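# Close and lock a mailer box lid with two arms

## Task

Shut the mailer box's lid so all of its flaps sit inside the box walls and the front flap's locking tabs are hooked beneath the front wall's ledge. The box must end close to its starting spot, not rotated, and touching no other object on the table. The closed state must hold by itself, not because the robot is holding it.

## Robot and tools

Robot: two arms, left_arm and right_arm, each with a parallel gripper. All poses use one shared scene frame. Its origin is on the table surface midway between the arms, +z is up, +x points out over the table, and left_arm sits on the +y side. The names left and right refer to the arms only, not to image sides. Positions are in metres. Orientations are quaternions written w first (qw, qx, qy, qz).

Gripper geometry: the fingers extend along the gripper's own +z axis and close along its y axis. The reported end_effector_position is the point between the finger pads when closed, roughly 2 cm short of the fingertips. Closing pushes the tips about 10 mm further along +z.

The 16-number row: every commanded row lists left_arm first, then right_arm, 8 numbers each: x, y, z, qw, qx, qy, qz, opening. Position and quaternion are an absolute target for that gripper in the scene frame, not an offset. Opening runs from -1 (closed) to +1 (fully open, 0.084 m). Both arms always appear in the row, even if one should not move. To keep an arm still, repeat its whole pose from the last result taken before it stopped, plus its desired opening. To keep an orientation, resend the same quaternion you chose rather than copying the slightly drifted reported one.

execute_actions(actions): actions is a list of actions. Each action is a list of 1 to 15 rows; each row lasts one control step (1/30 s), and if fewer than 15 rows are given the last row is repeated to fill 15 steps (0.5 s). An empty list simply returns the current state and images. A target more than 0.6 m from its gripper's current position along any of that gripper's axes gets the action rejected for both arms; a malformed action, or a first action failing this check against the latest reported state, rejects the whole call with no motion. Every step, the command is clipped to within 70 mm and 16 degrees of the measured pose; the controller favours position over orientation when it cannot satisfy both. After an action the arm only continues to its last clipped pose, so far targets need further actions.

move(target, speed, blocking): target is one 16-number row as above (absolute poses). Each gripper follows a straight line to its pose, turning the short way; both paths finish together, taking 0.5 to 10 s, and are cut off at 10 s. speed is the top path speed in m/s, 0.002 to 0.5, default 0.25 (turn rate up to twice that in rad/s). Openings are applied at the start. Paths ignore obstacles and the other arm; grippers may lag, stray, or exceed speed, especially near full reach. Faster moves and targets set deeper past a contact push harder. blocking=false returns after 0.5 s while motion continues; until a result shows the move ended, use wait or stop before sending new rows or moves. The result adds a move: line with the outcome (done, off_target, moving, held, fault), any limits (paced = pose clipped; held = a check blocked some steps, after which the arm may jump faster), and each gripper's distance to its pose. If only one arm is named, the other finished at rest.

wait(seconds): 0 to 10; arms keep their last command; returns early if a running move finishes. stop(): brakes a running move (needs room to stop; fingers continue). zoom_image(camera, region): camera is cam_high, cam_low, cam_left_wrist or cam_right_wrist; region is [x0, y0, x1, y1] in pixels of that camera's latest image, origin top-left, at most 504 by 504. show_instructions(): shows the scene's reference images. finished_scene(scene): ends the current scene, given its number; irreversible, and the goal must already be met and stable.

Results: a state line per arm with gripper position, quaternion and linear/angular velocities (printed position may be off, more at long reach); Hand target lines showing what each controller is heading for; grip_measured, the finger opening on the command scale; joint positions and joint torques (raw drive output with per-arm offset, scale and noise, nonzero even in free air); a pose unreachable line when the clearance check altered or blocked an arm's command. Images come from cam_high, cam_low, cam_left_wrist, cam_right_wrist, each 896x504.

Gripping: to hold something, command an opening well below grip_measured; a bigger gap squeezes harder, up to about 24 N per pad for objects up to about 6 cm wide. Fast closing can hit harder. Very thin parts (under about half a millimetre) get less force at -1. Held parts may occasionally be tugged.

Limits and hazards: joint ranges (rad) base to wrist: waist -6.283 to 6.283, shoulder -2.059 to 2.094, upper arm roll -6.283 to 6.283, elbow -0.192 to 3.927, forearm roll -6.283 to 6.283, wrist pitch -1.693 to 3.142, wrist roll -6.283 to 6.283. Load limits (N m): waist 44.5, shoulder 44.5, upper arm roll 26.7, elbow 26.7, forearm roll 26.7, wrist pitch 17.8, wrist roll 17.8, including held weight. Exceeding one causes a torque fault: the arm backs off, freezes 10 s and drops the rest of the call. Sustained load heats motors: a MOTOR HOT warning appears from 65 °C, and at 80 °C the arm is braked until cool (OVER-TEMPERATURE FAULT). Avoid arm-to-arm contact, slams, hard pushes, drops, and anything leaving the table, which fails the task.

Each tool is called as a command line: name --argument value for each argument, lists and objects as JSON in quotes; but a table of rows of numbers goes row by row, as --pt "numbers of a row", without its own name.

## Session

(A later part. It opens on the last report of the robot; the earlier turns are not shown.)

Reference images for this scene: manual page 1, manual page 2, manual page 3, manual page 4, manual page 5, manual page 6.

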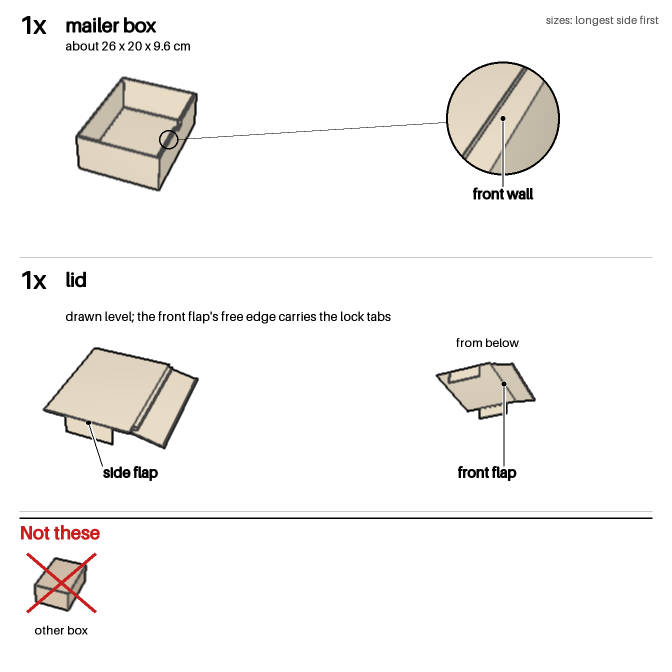

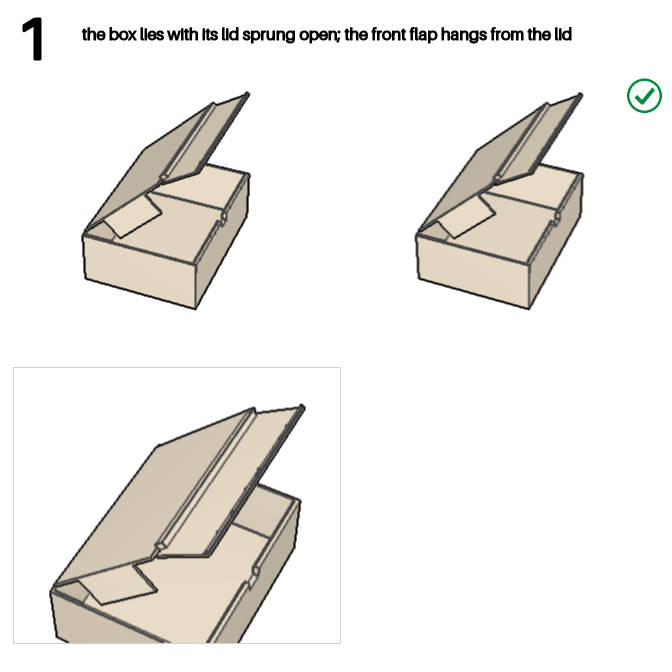

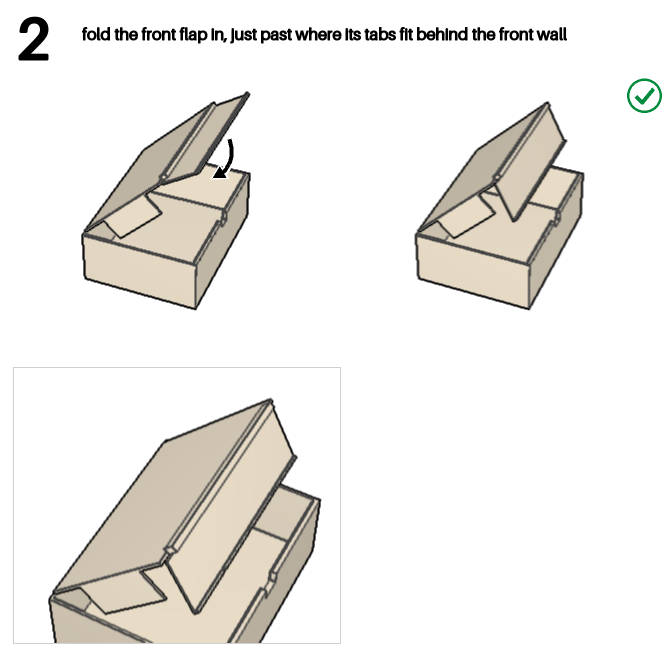

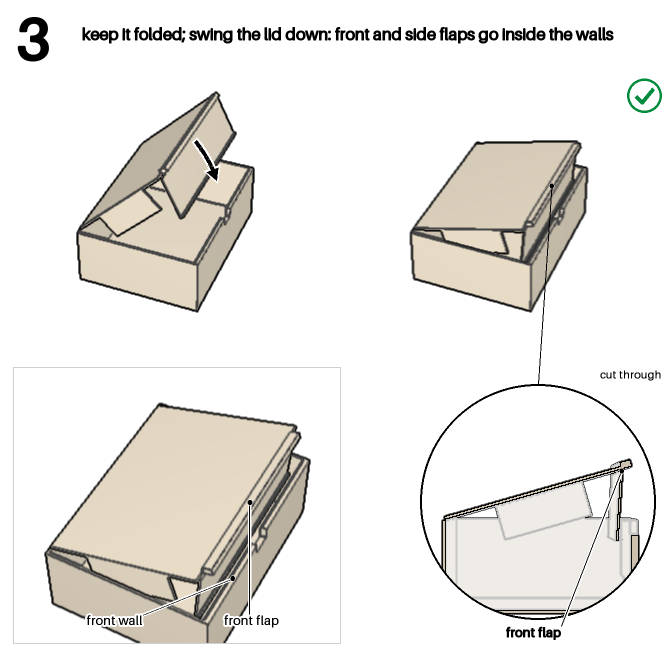

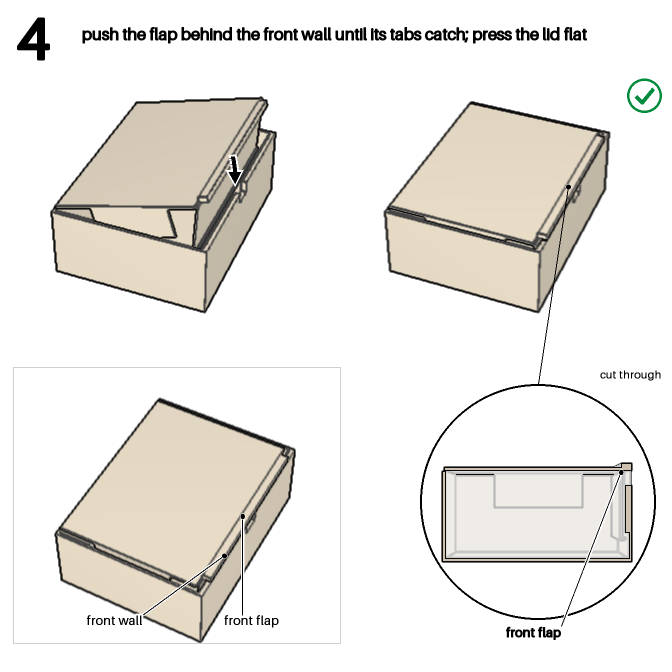

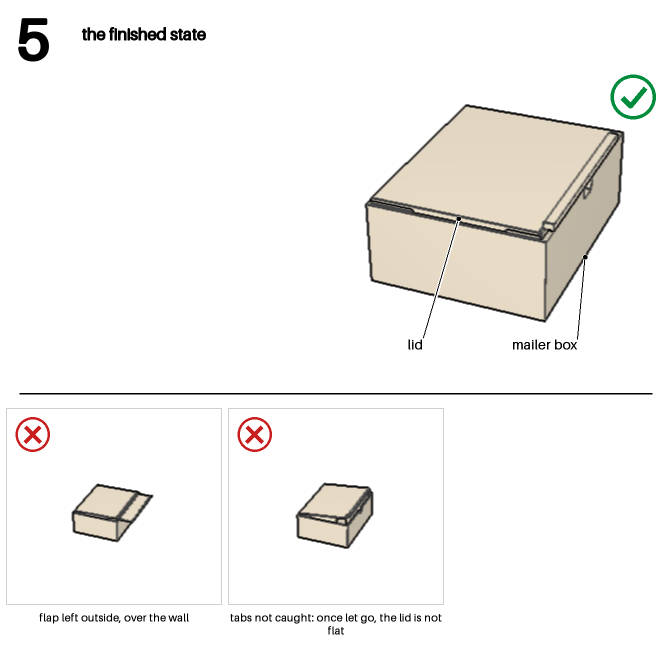

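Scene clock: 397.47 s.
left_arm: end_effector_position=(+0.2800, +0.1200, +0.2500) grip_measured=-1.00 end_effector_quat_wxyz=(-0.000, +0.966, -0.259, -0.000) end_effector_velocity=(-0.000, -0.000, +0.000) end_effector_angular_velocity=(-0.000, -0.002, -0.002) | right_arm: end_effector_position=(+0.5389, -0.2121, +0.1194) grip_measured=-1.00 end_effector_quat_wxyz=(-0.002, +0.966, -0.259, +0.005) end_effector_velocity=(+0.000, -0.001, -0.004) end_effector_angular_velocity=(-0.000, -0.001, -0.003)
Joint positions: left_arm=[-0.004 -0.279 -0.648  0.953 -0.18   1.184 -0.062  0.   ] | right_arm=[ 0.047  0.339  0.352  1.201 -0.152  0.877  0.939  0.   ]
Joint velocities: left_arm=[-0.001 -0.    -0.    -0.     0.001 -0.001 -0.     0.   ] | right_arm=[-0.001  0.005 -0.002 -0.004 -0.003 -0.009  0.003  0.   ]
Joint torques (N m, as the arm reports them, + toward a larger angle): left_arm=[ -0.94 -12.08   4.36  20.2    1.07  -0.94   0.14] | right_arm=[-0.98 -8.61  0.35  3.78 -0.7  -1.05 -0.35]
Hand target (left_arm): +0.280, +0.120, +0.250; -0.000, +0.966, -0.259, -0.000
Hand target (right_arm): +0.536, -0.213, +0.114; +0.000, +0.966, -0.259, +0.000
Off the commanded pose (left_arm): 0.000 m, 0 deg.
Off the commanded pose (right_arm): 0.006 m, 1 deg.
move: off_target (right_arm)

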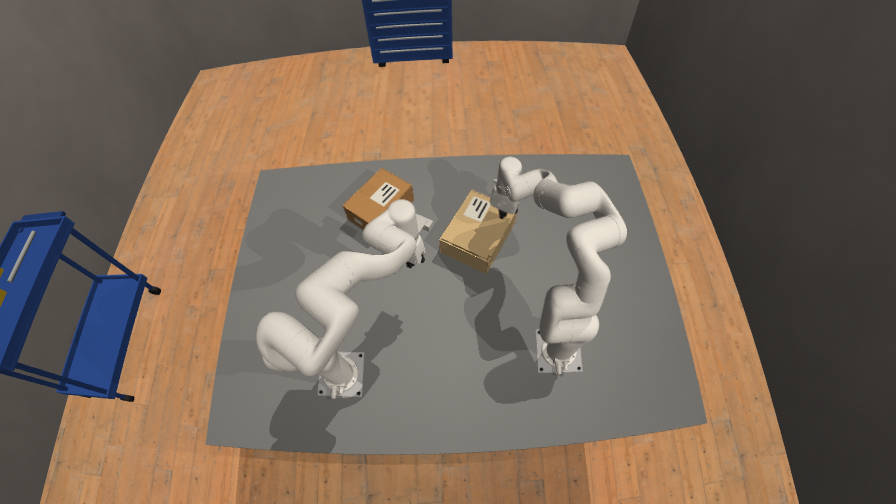

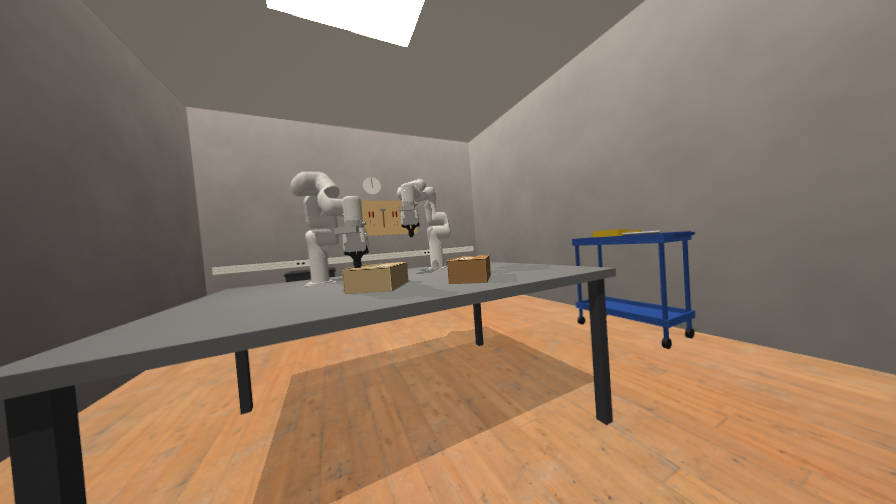

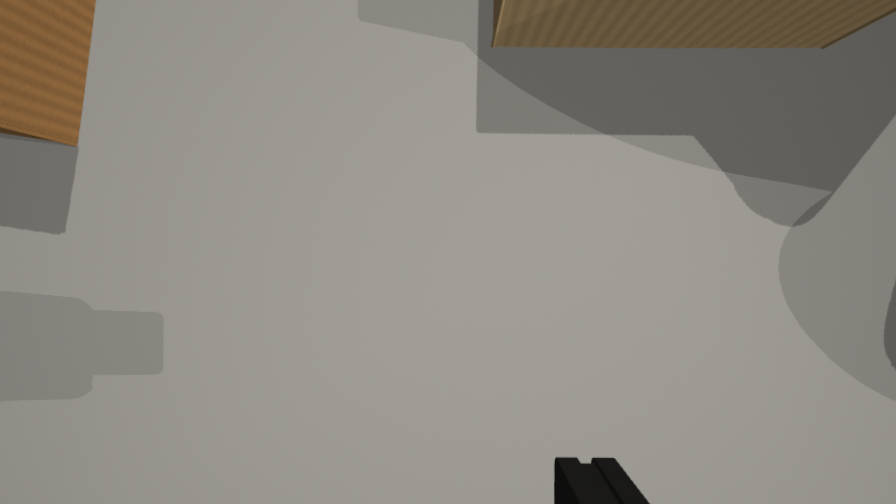

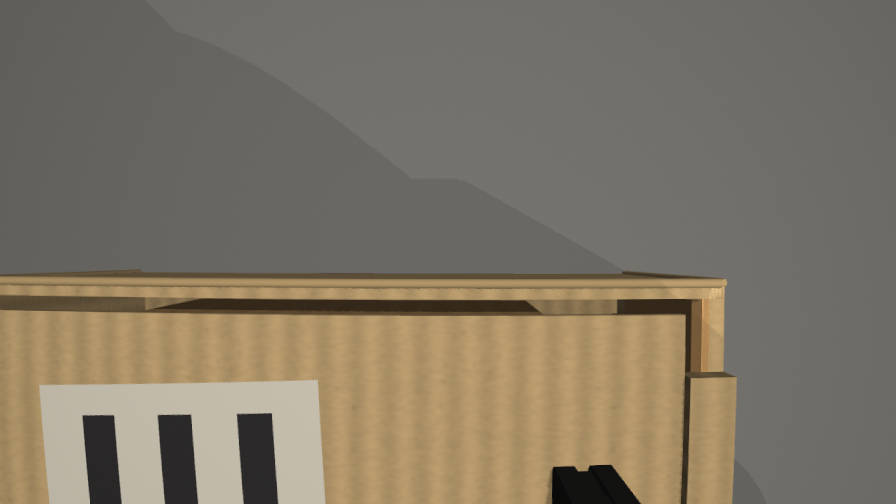

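Bottomed out at the same height. Repeat at the near end and release.

move --target '[0.28,0.12,0.25,0,0.966,-0.259,0,-1,0.536,-0.213,0.135,0,0.966,-0.259,0,-1]' --speed 0.1

move --target '[0.28,0.12,0.25,0,0.966,-0.259,0,-1,0.414,-0.145,0.135,0,0.966,-0.259,0,-1]' --speed 0.15

move --target '[0.28,0.12,0.25,0,0.966,-0.259,0,-1,0.414,-0.145,0.114,0,0.966,-0.259,0,-1]' --speed 0.025

move --target '[0.28,0.12,0.25,0,0.966,-0.259,0,-1,0.40,-0.17,0.22,0,0.966,-0.259,0,-1]' --speed 0.12

move --target '[0.28,0.12,0.25,0,0.966,-0.259,0,-1,0.38,-0.36,0.25,0,0.966,-0.259,0,-1]'

zoom_image --camera "cam_low" --region '[330,245,420,300]'

Scene clock: 415.10 s.
left_arm: end_effector_position=(+0.2800, +0.1200, +0.2500) grip_measured=-1.00 end_effector_quat_wxyz=(+0.000, +0.966, -0.259, -0.000) end_effector_velocity=(+0.000, -0.001, +0.000) end_effector_angular_velocity=(-0.000, -0.002, -0.002) | right_arm: end_effector_position=(+0.5357, -0.2132, +0.1344) grip_measured=-1.00 end_effector_quat_wxyz=(+0.000, +0.966, -0.259, -0.001) end_effector_velocity=(+0.002, +0.002, +0.004) end_effector_angular_velocity=(+0.001, -0.008, +0.004)
Joint positions: left_arm=[-0.004 -0.279 -0.648  0.953 -0.18   1.184 -0.062  0.   ] | right_arm=[ 0.044  0.314  0.356  1.216 -0.135  0.927  0.927  0.   ]
Joint velocities: left_arm=[-0.001  0.    -0.001  0.     0.001 -0.002 -0.     0.   ] | right_arm=[ 0.001 -0.004  0.003  0.005 -0.001  0.002 -0.001  0.   ]
Joint torques (N m, as the arm reports them, + toward a larger angle): left_arm=[ -1.1  -11.89   4.33  20.26   1.13  -0.96   0.15] | right_arm=[ -1.28 -33.64   2.27  11.35  -0.44  -0.91  -0.39]
Hand target (left_arm): +0.280, +0.120, +0.250; -0.000, +0.966, -0.259, -0.000
Hand target (right_arm): +0.536, -0.213, +0.135; -0.000, +0.966, -0.259, -0.000
Off the commanded pose (left_arm): 0.000 m, 0 deg.
Off the commanded pose (right_arm): 0.001 m, 0 deg.
move: done

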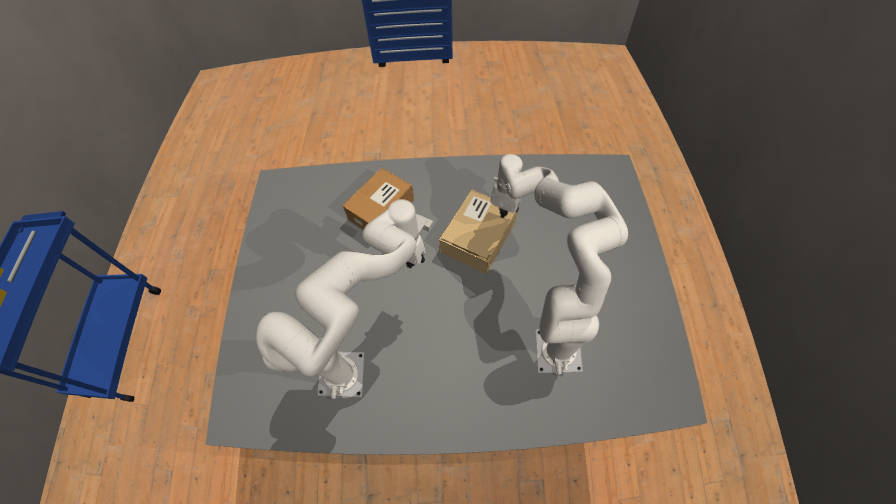

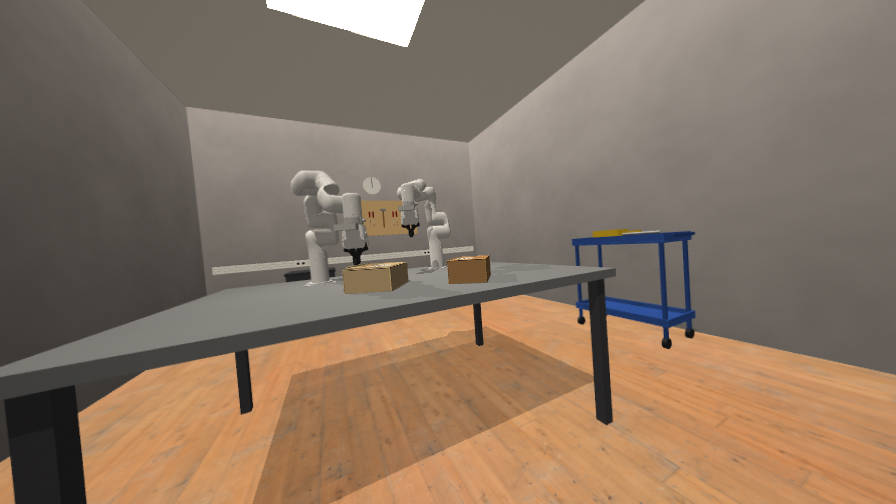

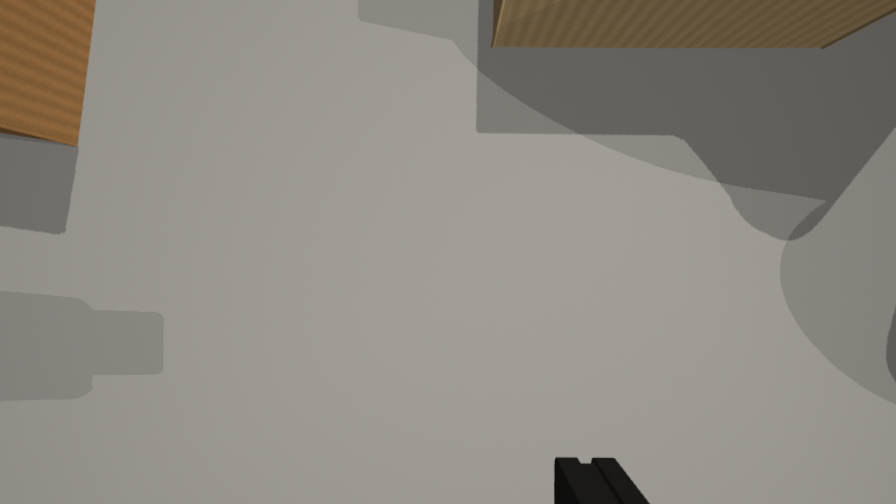

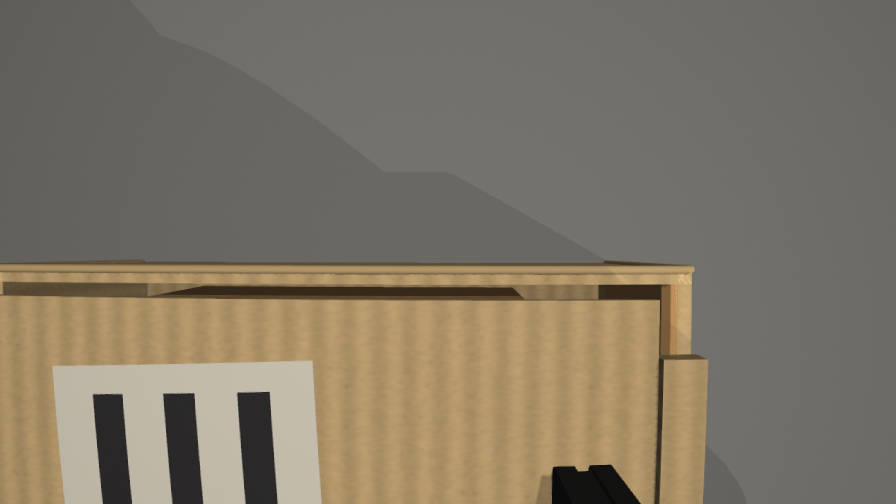

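Scene clock: 416.57 s.
left_arm: end_effector_position=(+0.2800, +0.1200, +0.2500) grip_measured=-1.00 end_effector_quat_wxyz=(-0.000, +0.966, -0.259, +0.000) end_effector_velocity=(+0.000, -0.000, +0.000) end_effector_angular_velocity=(-0.001, -0.001, +0.000) | right_arm: end_effector_position=(+0.4146, -0.1454, +0.1348) grip_measured=-1.00 end_effector_quat_wxyz=(+0.000, +0.966, -0.259, +0.000) end_effector_velocity=(-0.002, +0.002, +0.000) end_effector_angular_velocity=(+0.002, -0.002, +0.001)
Joint positions: left_arm=[-0.004 -0.279 -0.648  0.953 -0.18   1.184 -0.062  0.   ] | right_arm=[ 0.135  0.048  0.468  0.882 -0.03   0.84   1.085  0.   ]
Joint velocities: left_arm=[ 0.    -0.    -0.    -0.    -0.    -0.001  0.     0.   ] | right_arm=[ 0.003 -0.006  0.002 -0.006  0.004 -0.003  0.001  0.   ]
Joint torques (N m, as the arm reports them, + toward a larger angle): left_arm=[ -1.07 -11.96   4.16  20.09   0.99  -0.94   0.08] | right_arm=[ -1.16 -23.8    0.36  11.13  -0.64  -0.99  -0.4 ]
Hand target (left_arm): +0.280, +0.120, +0.250; -0.000, +0.966, -0.259, -0.000
Hand target (right_arm): +0.414, -0.145, +0.135; +0.000, +0.966, -0.259, +0.000
Off the commanded pose (left_arm): 0.000 m, 0 deg.
Off the commanded pose (right_arm): 0.001 m, 0 deg.
move: done

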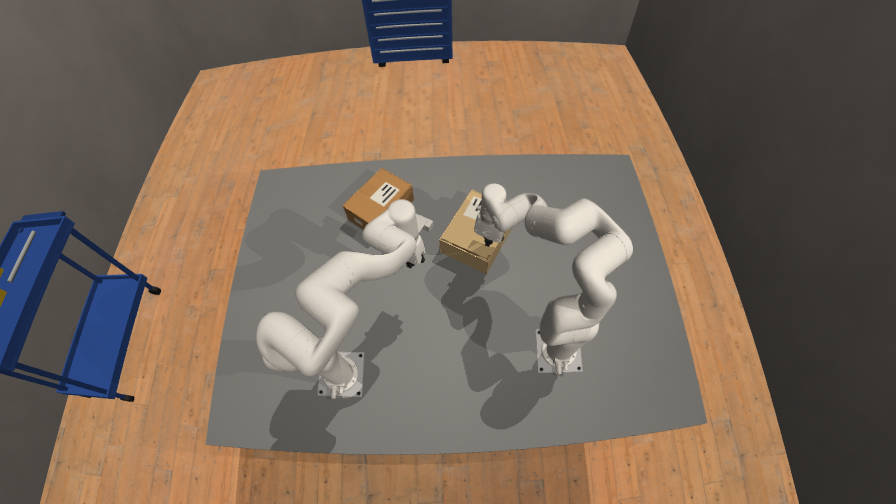

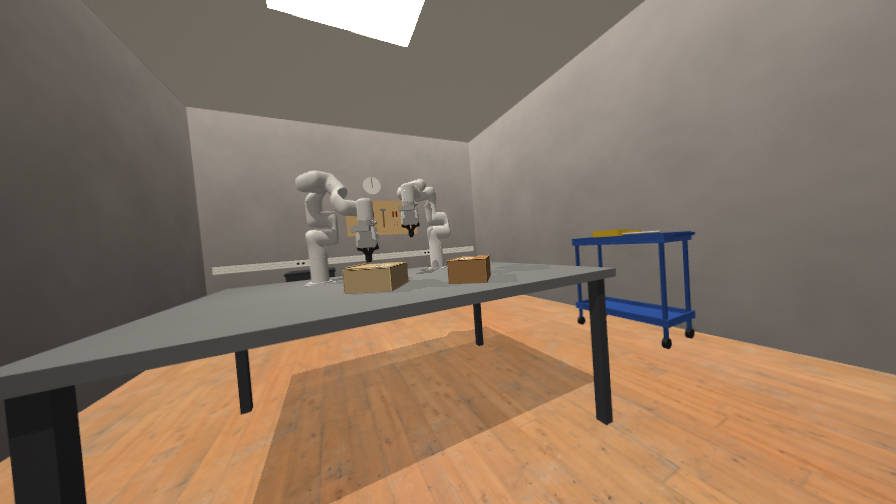

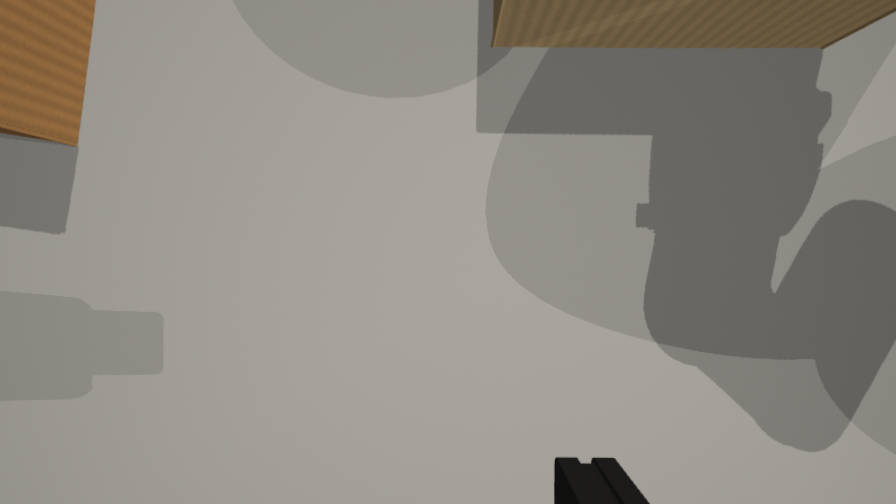

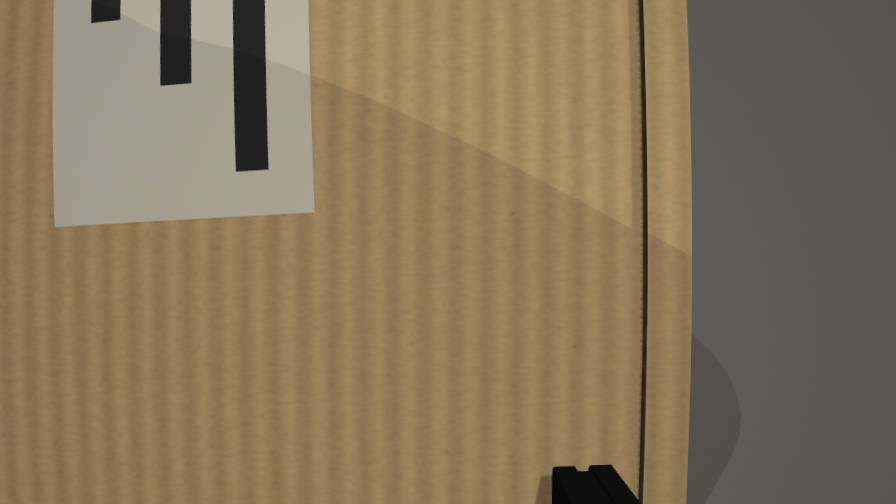

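Scene clock: 417.67 s.
left_arm: end_effector_position=(+0.2800, +0.1200, +0.2500) grip_measured=-1.00 end_effector_quat_wxyz=(+0.000, +0.966, -0.259, -0.000) end_effector_velocity=(-0.000, +0.000, -0.000) end_effector_angular_velocity=(+0.002, +0.001, -0.001) | right_arm: end_effector_position=(+0.4170, -0.1434, +0.1189) grip_measured=-1.00 end_effector_quat_wxyz=(-0.003, +0.966, -0.259, +0.005) end_effector_velocity=(+0.000, -0.000, -0.004) end_effector_angular_velocity=(+0.000, -0.002, -0.001)
Joint positions: left_arm=[-0.004 -0.279 -0.648  0.953 -0.18   1.184 -0.062  0.   ] | right_arm=[ 0.139  0.082  0.467  0.864 -0.056  0.781  1.105  0.   ]
Joint velocities: left_arm=[-0.     0.001  0.    -0.     0.001  0.002 -0.     0.   ] | right_arm=[-0.     0.007 -0.    -0.005 -0.006 -0.012  0.005  0.   ]
Joint torques (N m, as the arm reports them, + toward a larger angle): left_arm=[ -0.98 -11.93   4.17  20.26   1.03  -0.91   0.17] | right_arm=[-1.49 -1.31 -0.28  2.88 -0.7  -0.96 -0.39]
Hand target (left_arm): +0.280, +0.120, +0.250; -0.000, +0.966, -0.259, -0.000
Hand target (right_arm): +0.414, -0.145, +0.114; +0.000, +0.966, -0.259, +0.000
Off the commanded pose (left_arm): 0.000 m, 0 deg.
Off the commanded pose (right_arm): 0.006 m, 1 deg.
move: off_target (right_arm)

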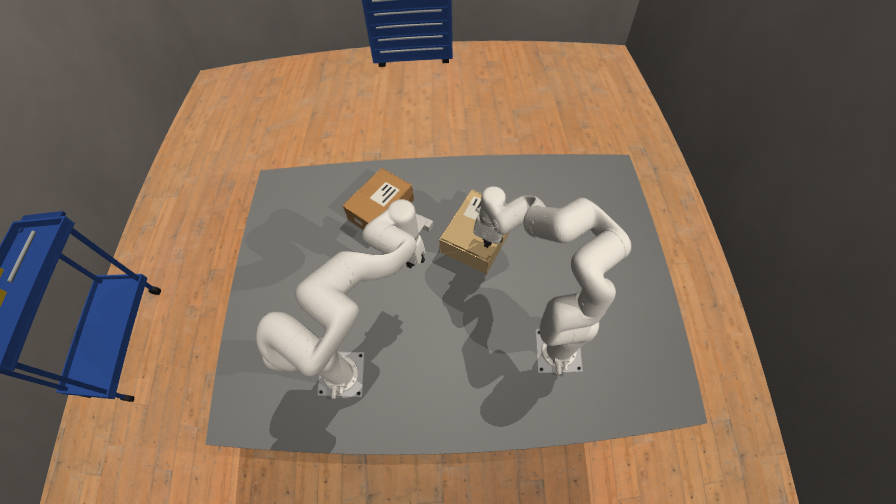

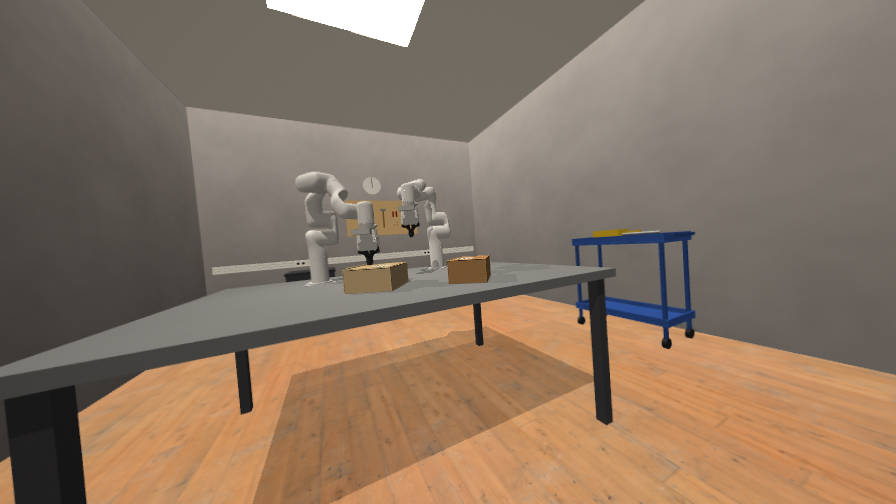

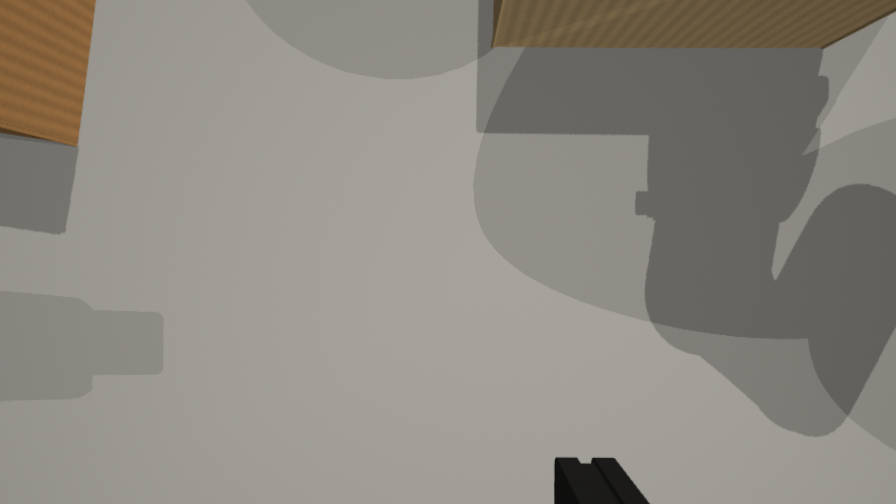

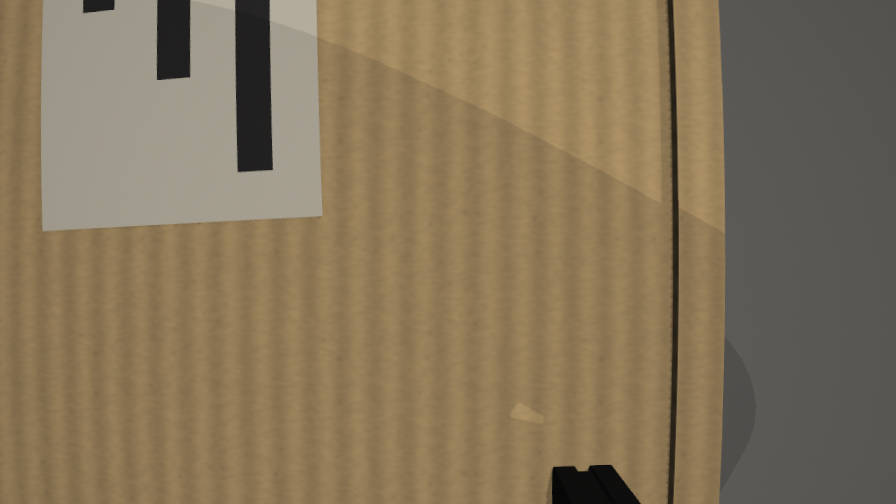

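Scene clock: 419.07 s.
left_arm: end_effector_position=(+0.2800, +0.1200, +0.2500) grip_measured=-1.00 end_effector_quat_wxyz=(+0.000, +0.966, -0.259, -0.000) end_effector_velocity=(+0.000, -0.000, +0.000) end_effector_angular_velocity=(+0.000, -0.001, -0.001) | right_arm: end_effector_position=(+0.4000, -0.1697, +0.2194) grip_measured=-1.00 end_effector_quat_wxyz=(-0.000, +0.966, -0.259, -0.000) end_effector_velocity=(-0.000, +0.000, +0.003) end_effector_angular_velocity=(+0.001, -0.002, +0.000)
Joint positions: left_arm=[-0.004 -0.279 -0.648  0.953 -0.18   1.184 -0.062  0.   ] | right_arm=[ 0.113 -0.165  0.433  0.93   0.079  1.081  0.966  0.   ]
Joint velocities: left_arm=[-0.    -0.    -0.     0.     0.001 -0.     0.     0.   ] | right_arm=[-0.    -0.005 -0.001  0.003  0.002  0.006 -0.002  0.   ]
Joint torques (N m, as the arm reports them, + toward a larger angle): left_arm=[ -1.24 -11.93   4.35  20.31   1.02  -0.91   0.14] | right_arm=[ -1.2  -19.38  -1.67  12.02  -0.5   -1.15  -0.38]
Hand target (left_arm): +0.280, +0.120, +0.250; +0.000, +0.966, -0.259, +0.000
Hand target (right_arm): +0.400, -0.170, +0.220; -0.000, +0.966, -0.259, -0.000
Off the commanded pose (left_arm): 0.000 m, 0 deg.
Off the commanded pose (right_arm): 0.001 m, 0 deg.
move: done

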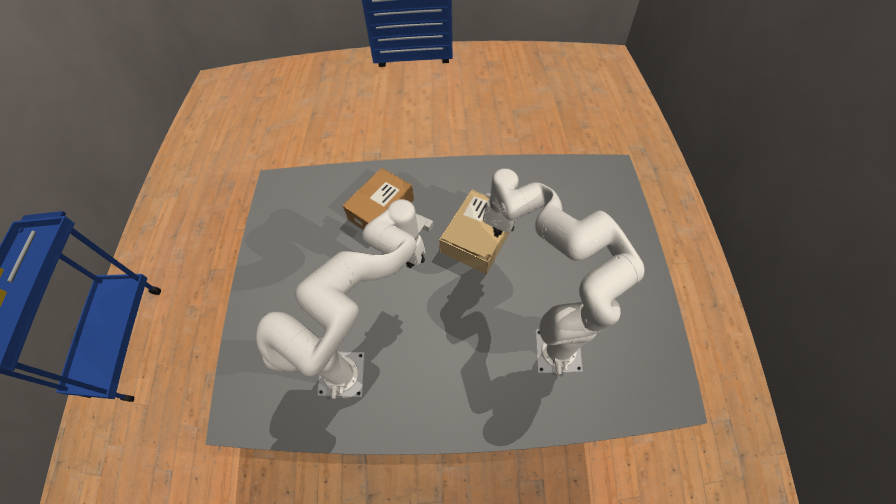

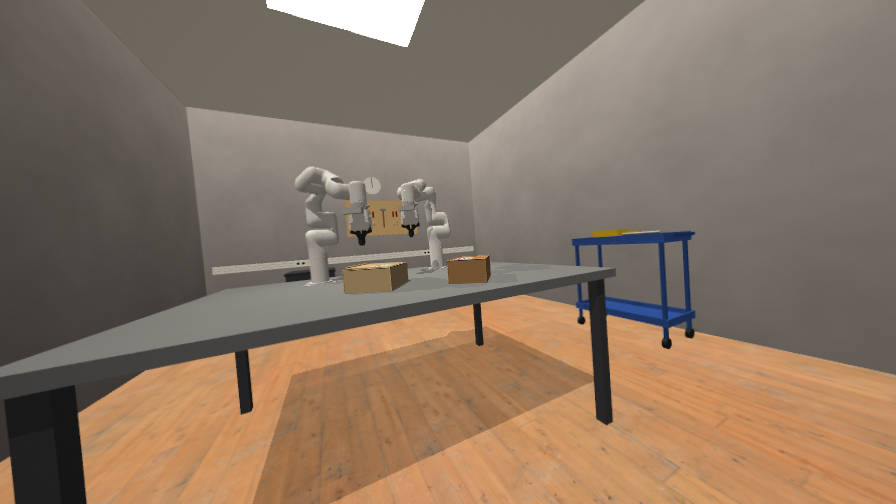

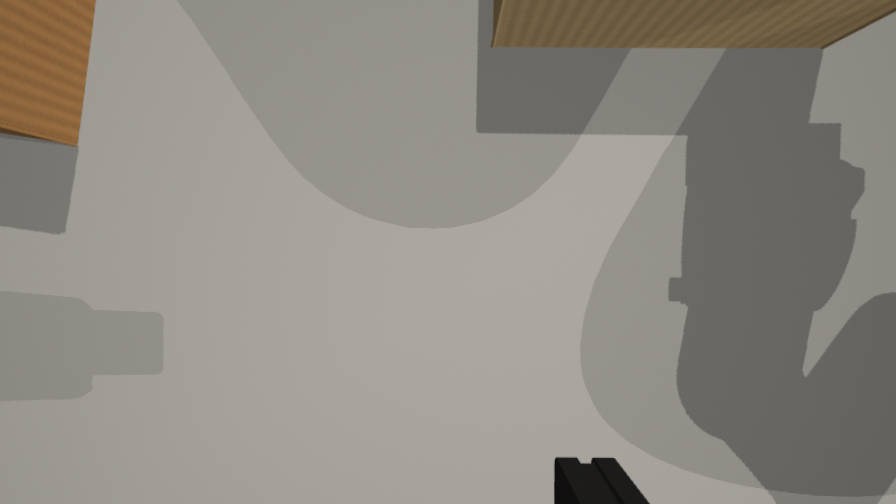

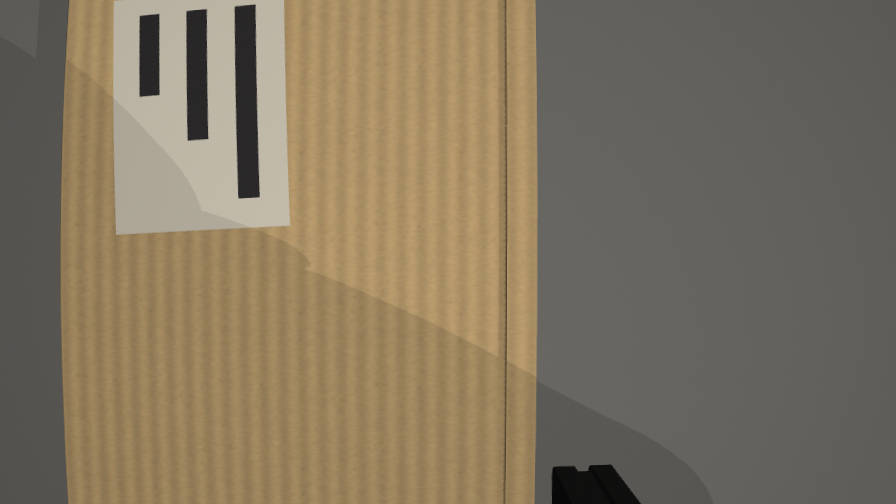

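Scene clock: 420.50 s.
left_arm: end_effector_position=(+0.2800, +0.1200, +0.2500) grip_measured=-1.00 end_effector_quat_wxyz=(-0.000, +0.966, -0.259, -0.000) end_effector_velocity=(-0.000, +0.000, -0.000) end_effector_angular_velocity=(+0.001, +0.001, -0.001) | right_arm: end_effector_position=(+0.3796, -0.3590, +0.2498) grip_measured=-1.00 end_effector_quat_wxyz=(-0.001, +0.966, -0.259, +0.000) end_effector_velocity=(-0.000, -0.002, +0.001) end_effector_angular_velocity=(+0.003, -0.001, -0.002)
Joint positions: left_arm=[-0.004 -0.279 -0.648  0.953 -0.18   1.184 -0.062  0.   ] | right_arm=[-0.05  -0.431  0.135  0.767  0.062  1.195  0.512  0.   ]
Joint velocities: left_arm=[-0.001 -0.     0.    -0.     0.     0.001 -0.     0.   ] | right_arm=[-0.002 -0.002 -0.006  0.001  0.     0.001 -0.005  0.   ]
Joint torques (N m, as the arm reports them, + toward a larger angle): left_arm=[ -1.03 -11.93   4.32  19.96   0.9   -0.93   0.05] | right_arm=[ -1.28 -13.26  -1.05  12.07  -0.68  -0.99  -0.43]
Hand target (left_arm): +0.280, +0.120, +0.250; -0.000, +0.966, -0.259, -0.000
Hand target (right_arm): +0.380, -0.359, +0.250; -0.001, +0.966, -0.259, +0.000
Off the commanded pose (left_arm): 0.000 m, 0 deg.
Off the commanded pose (right_arm): 0.001 m, 0 deg.
move: done

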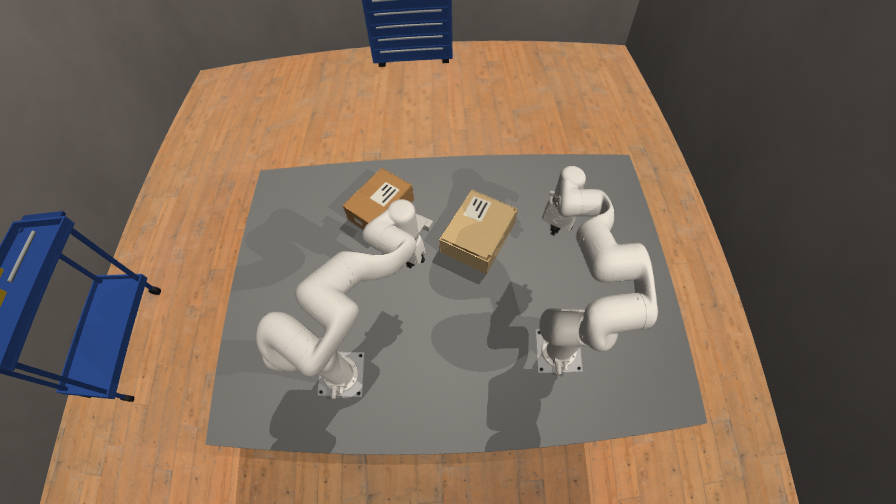

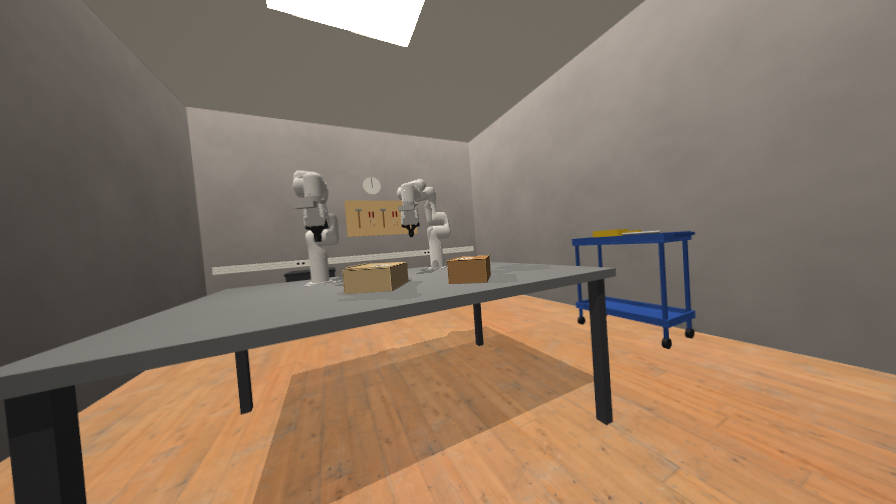

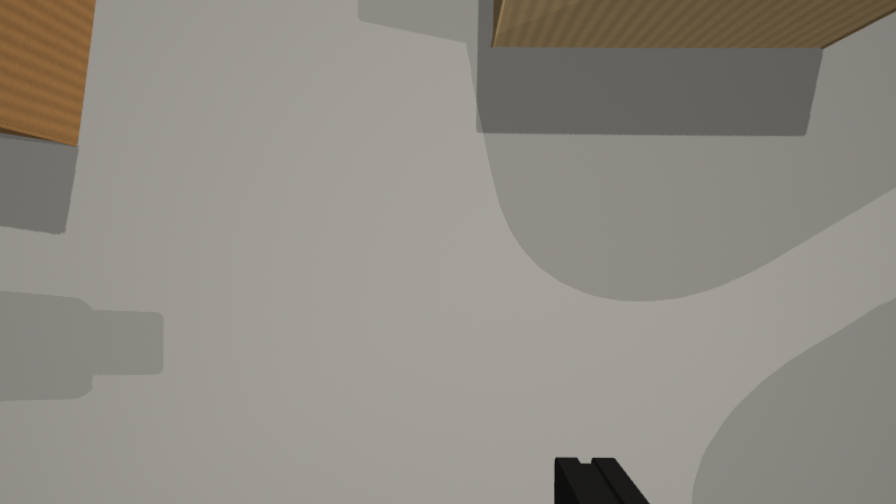

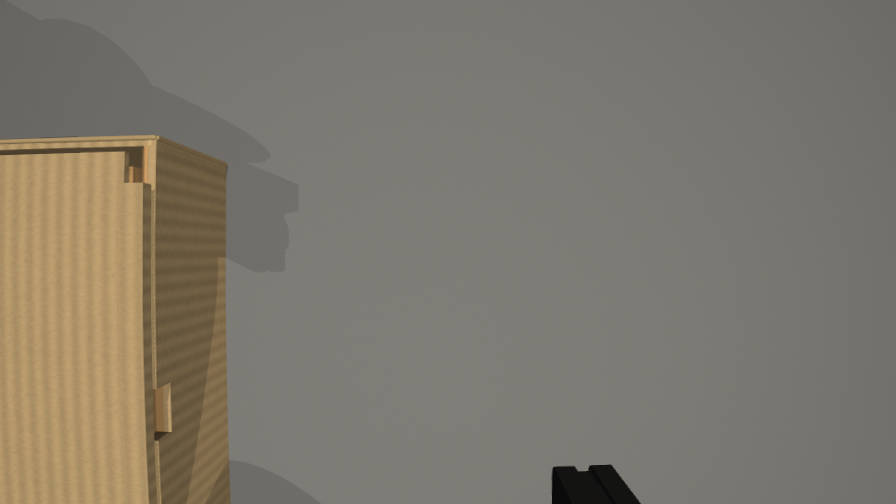

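Region (330, 245, 420, 300) of cam_low's 896x504 image, scaled by 5.600, with more detail than that image has.

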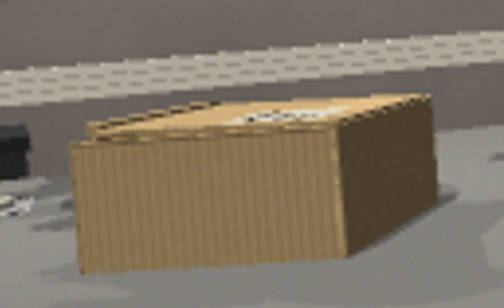

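Same stable state after each press, so the tabs are caught.

finished_scene --scene 2

The scene is finished: the task was done.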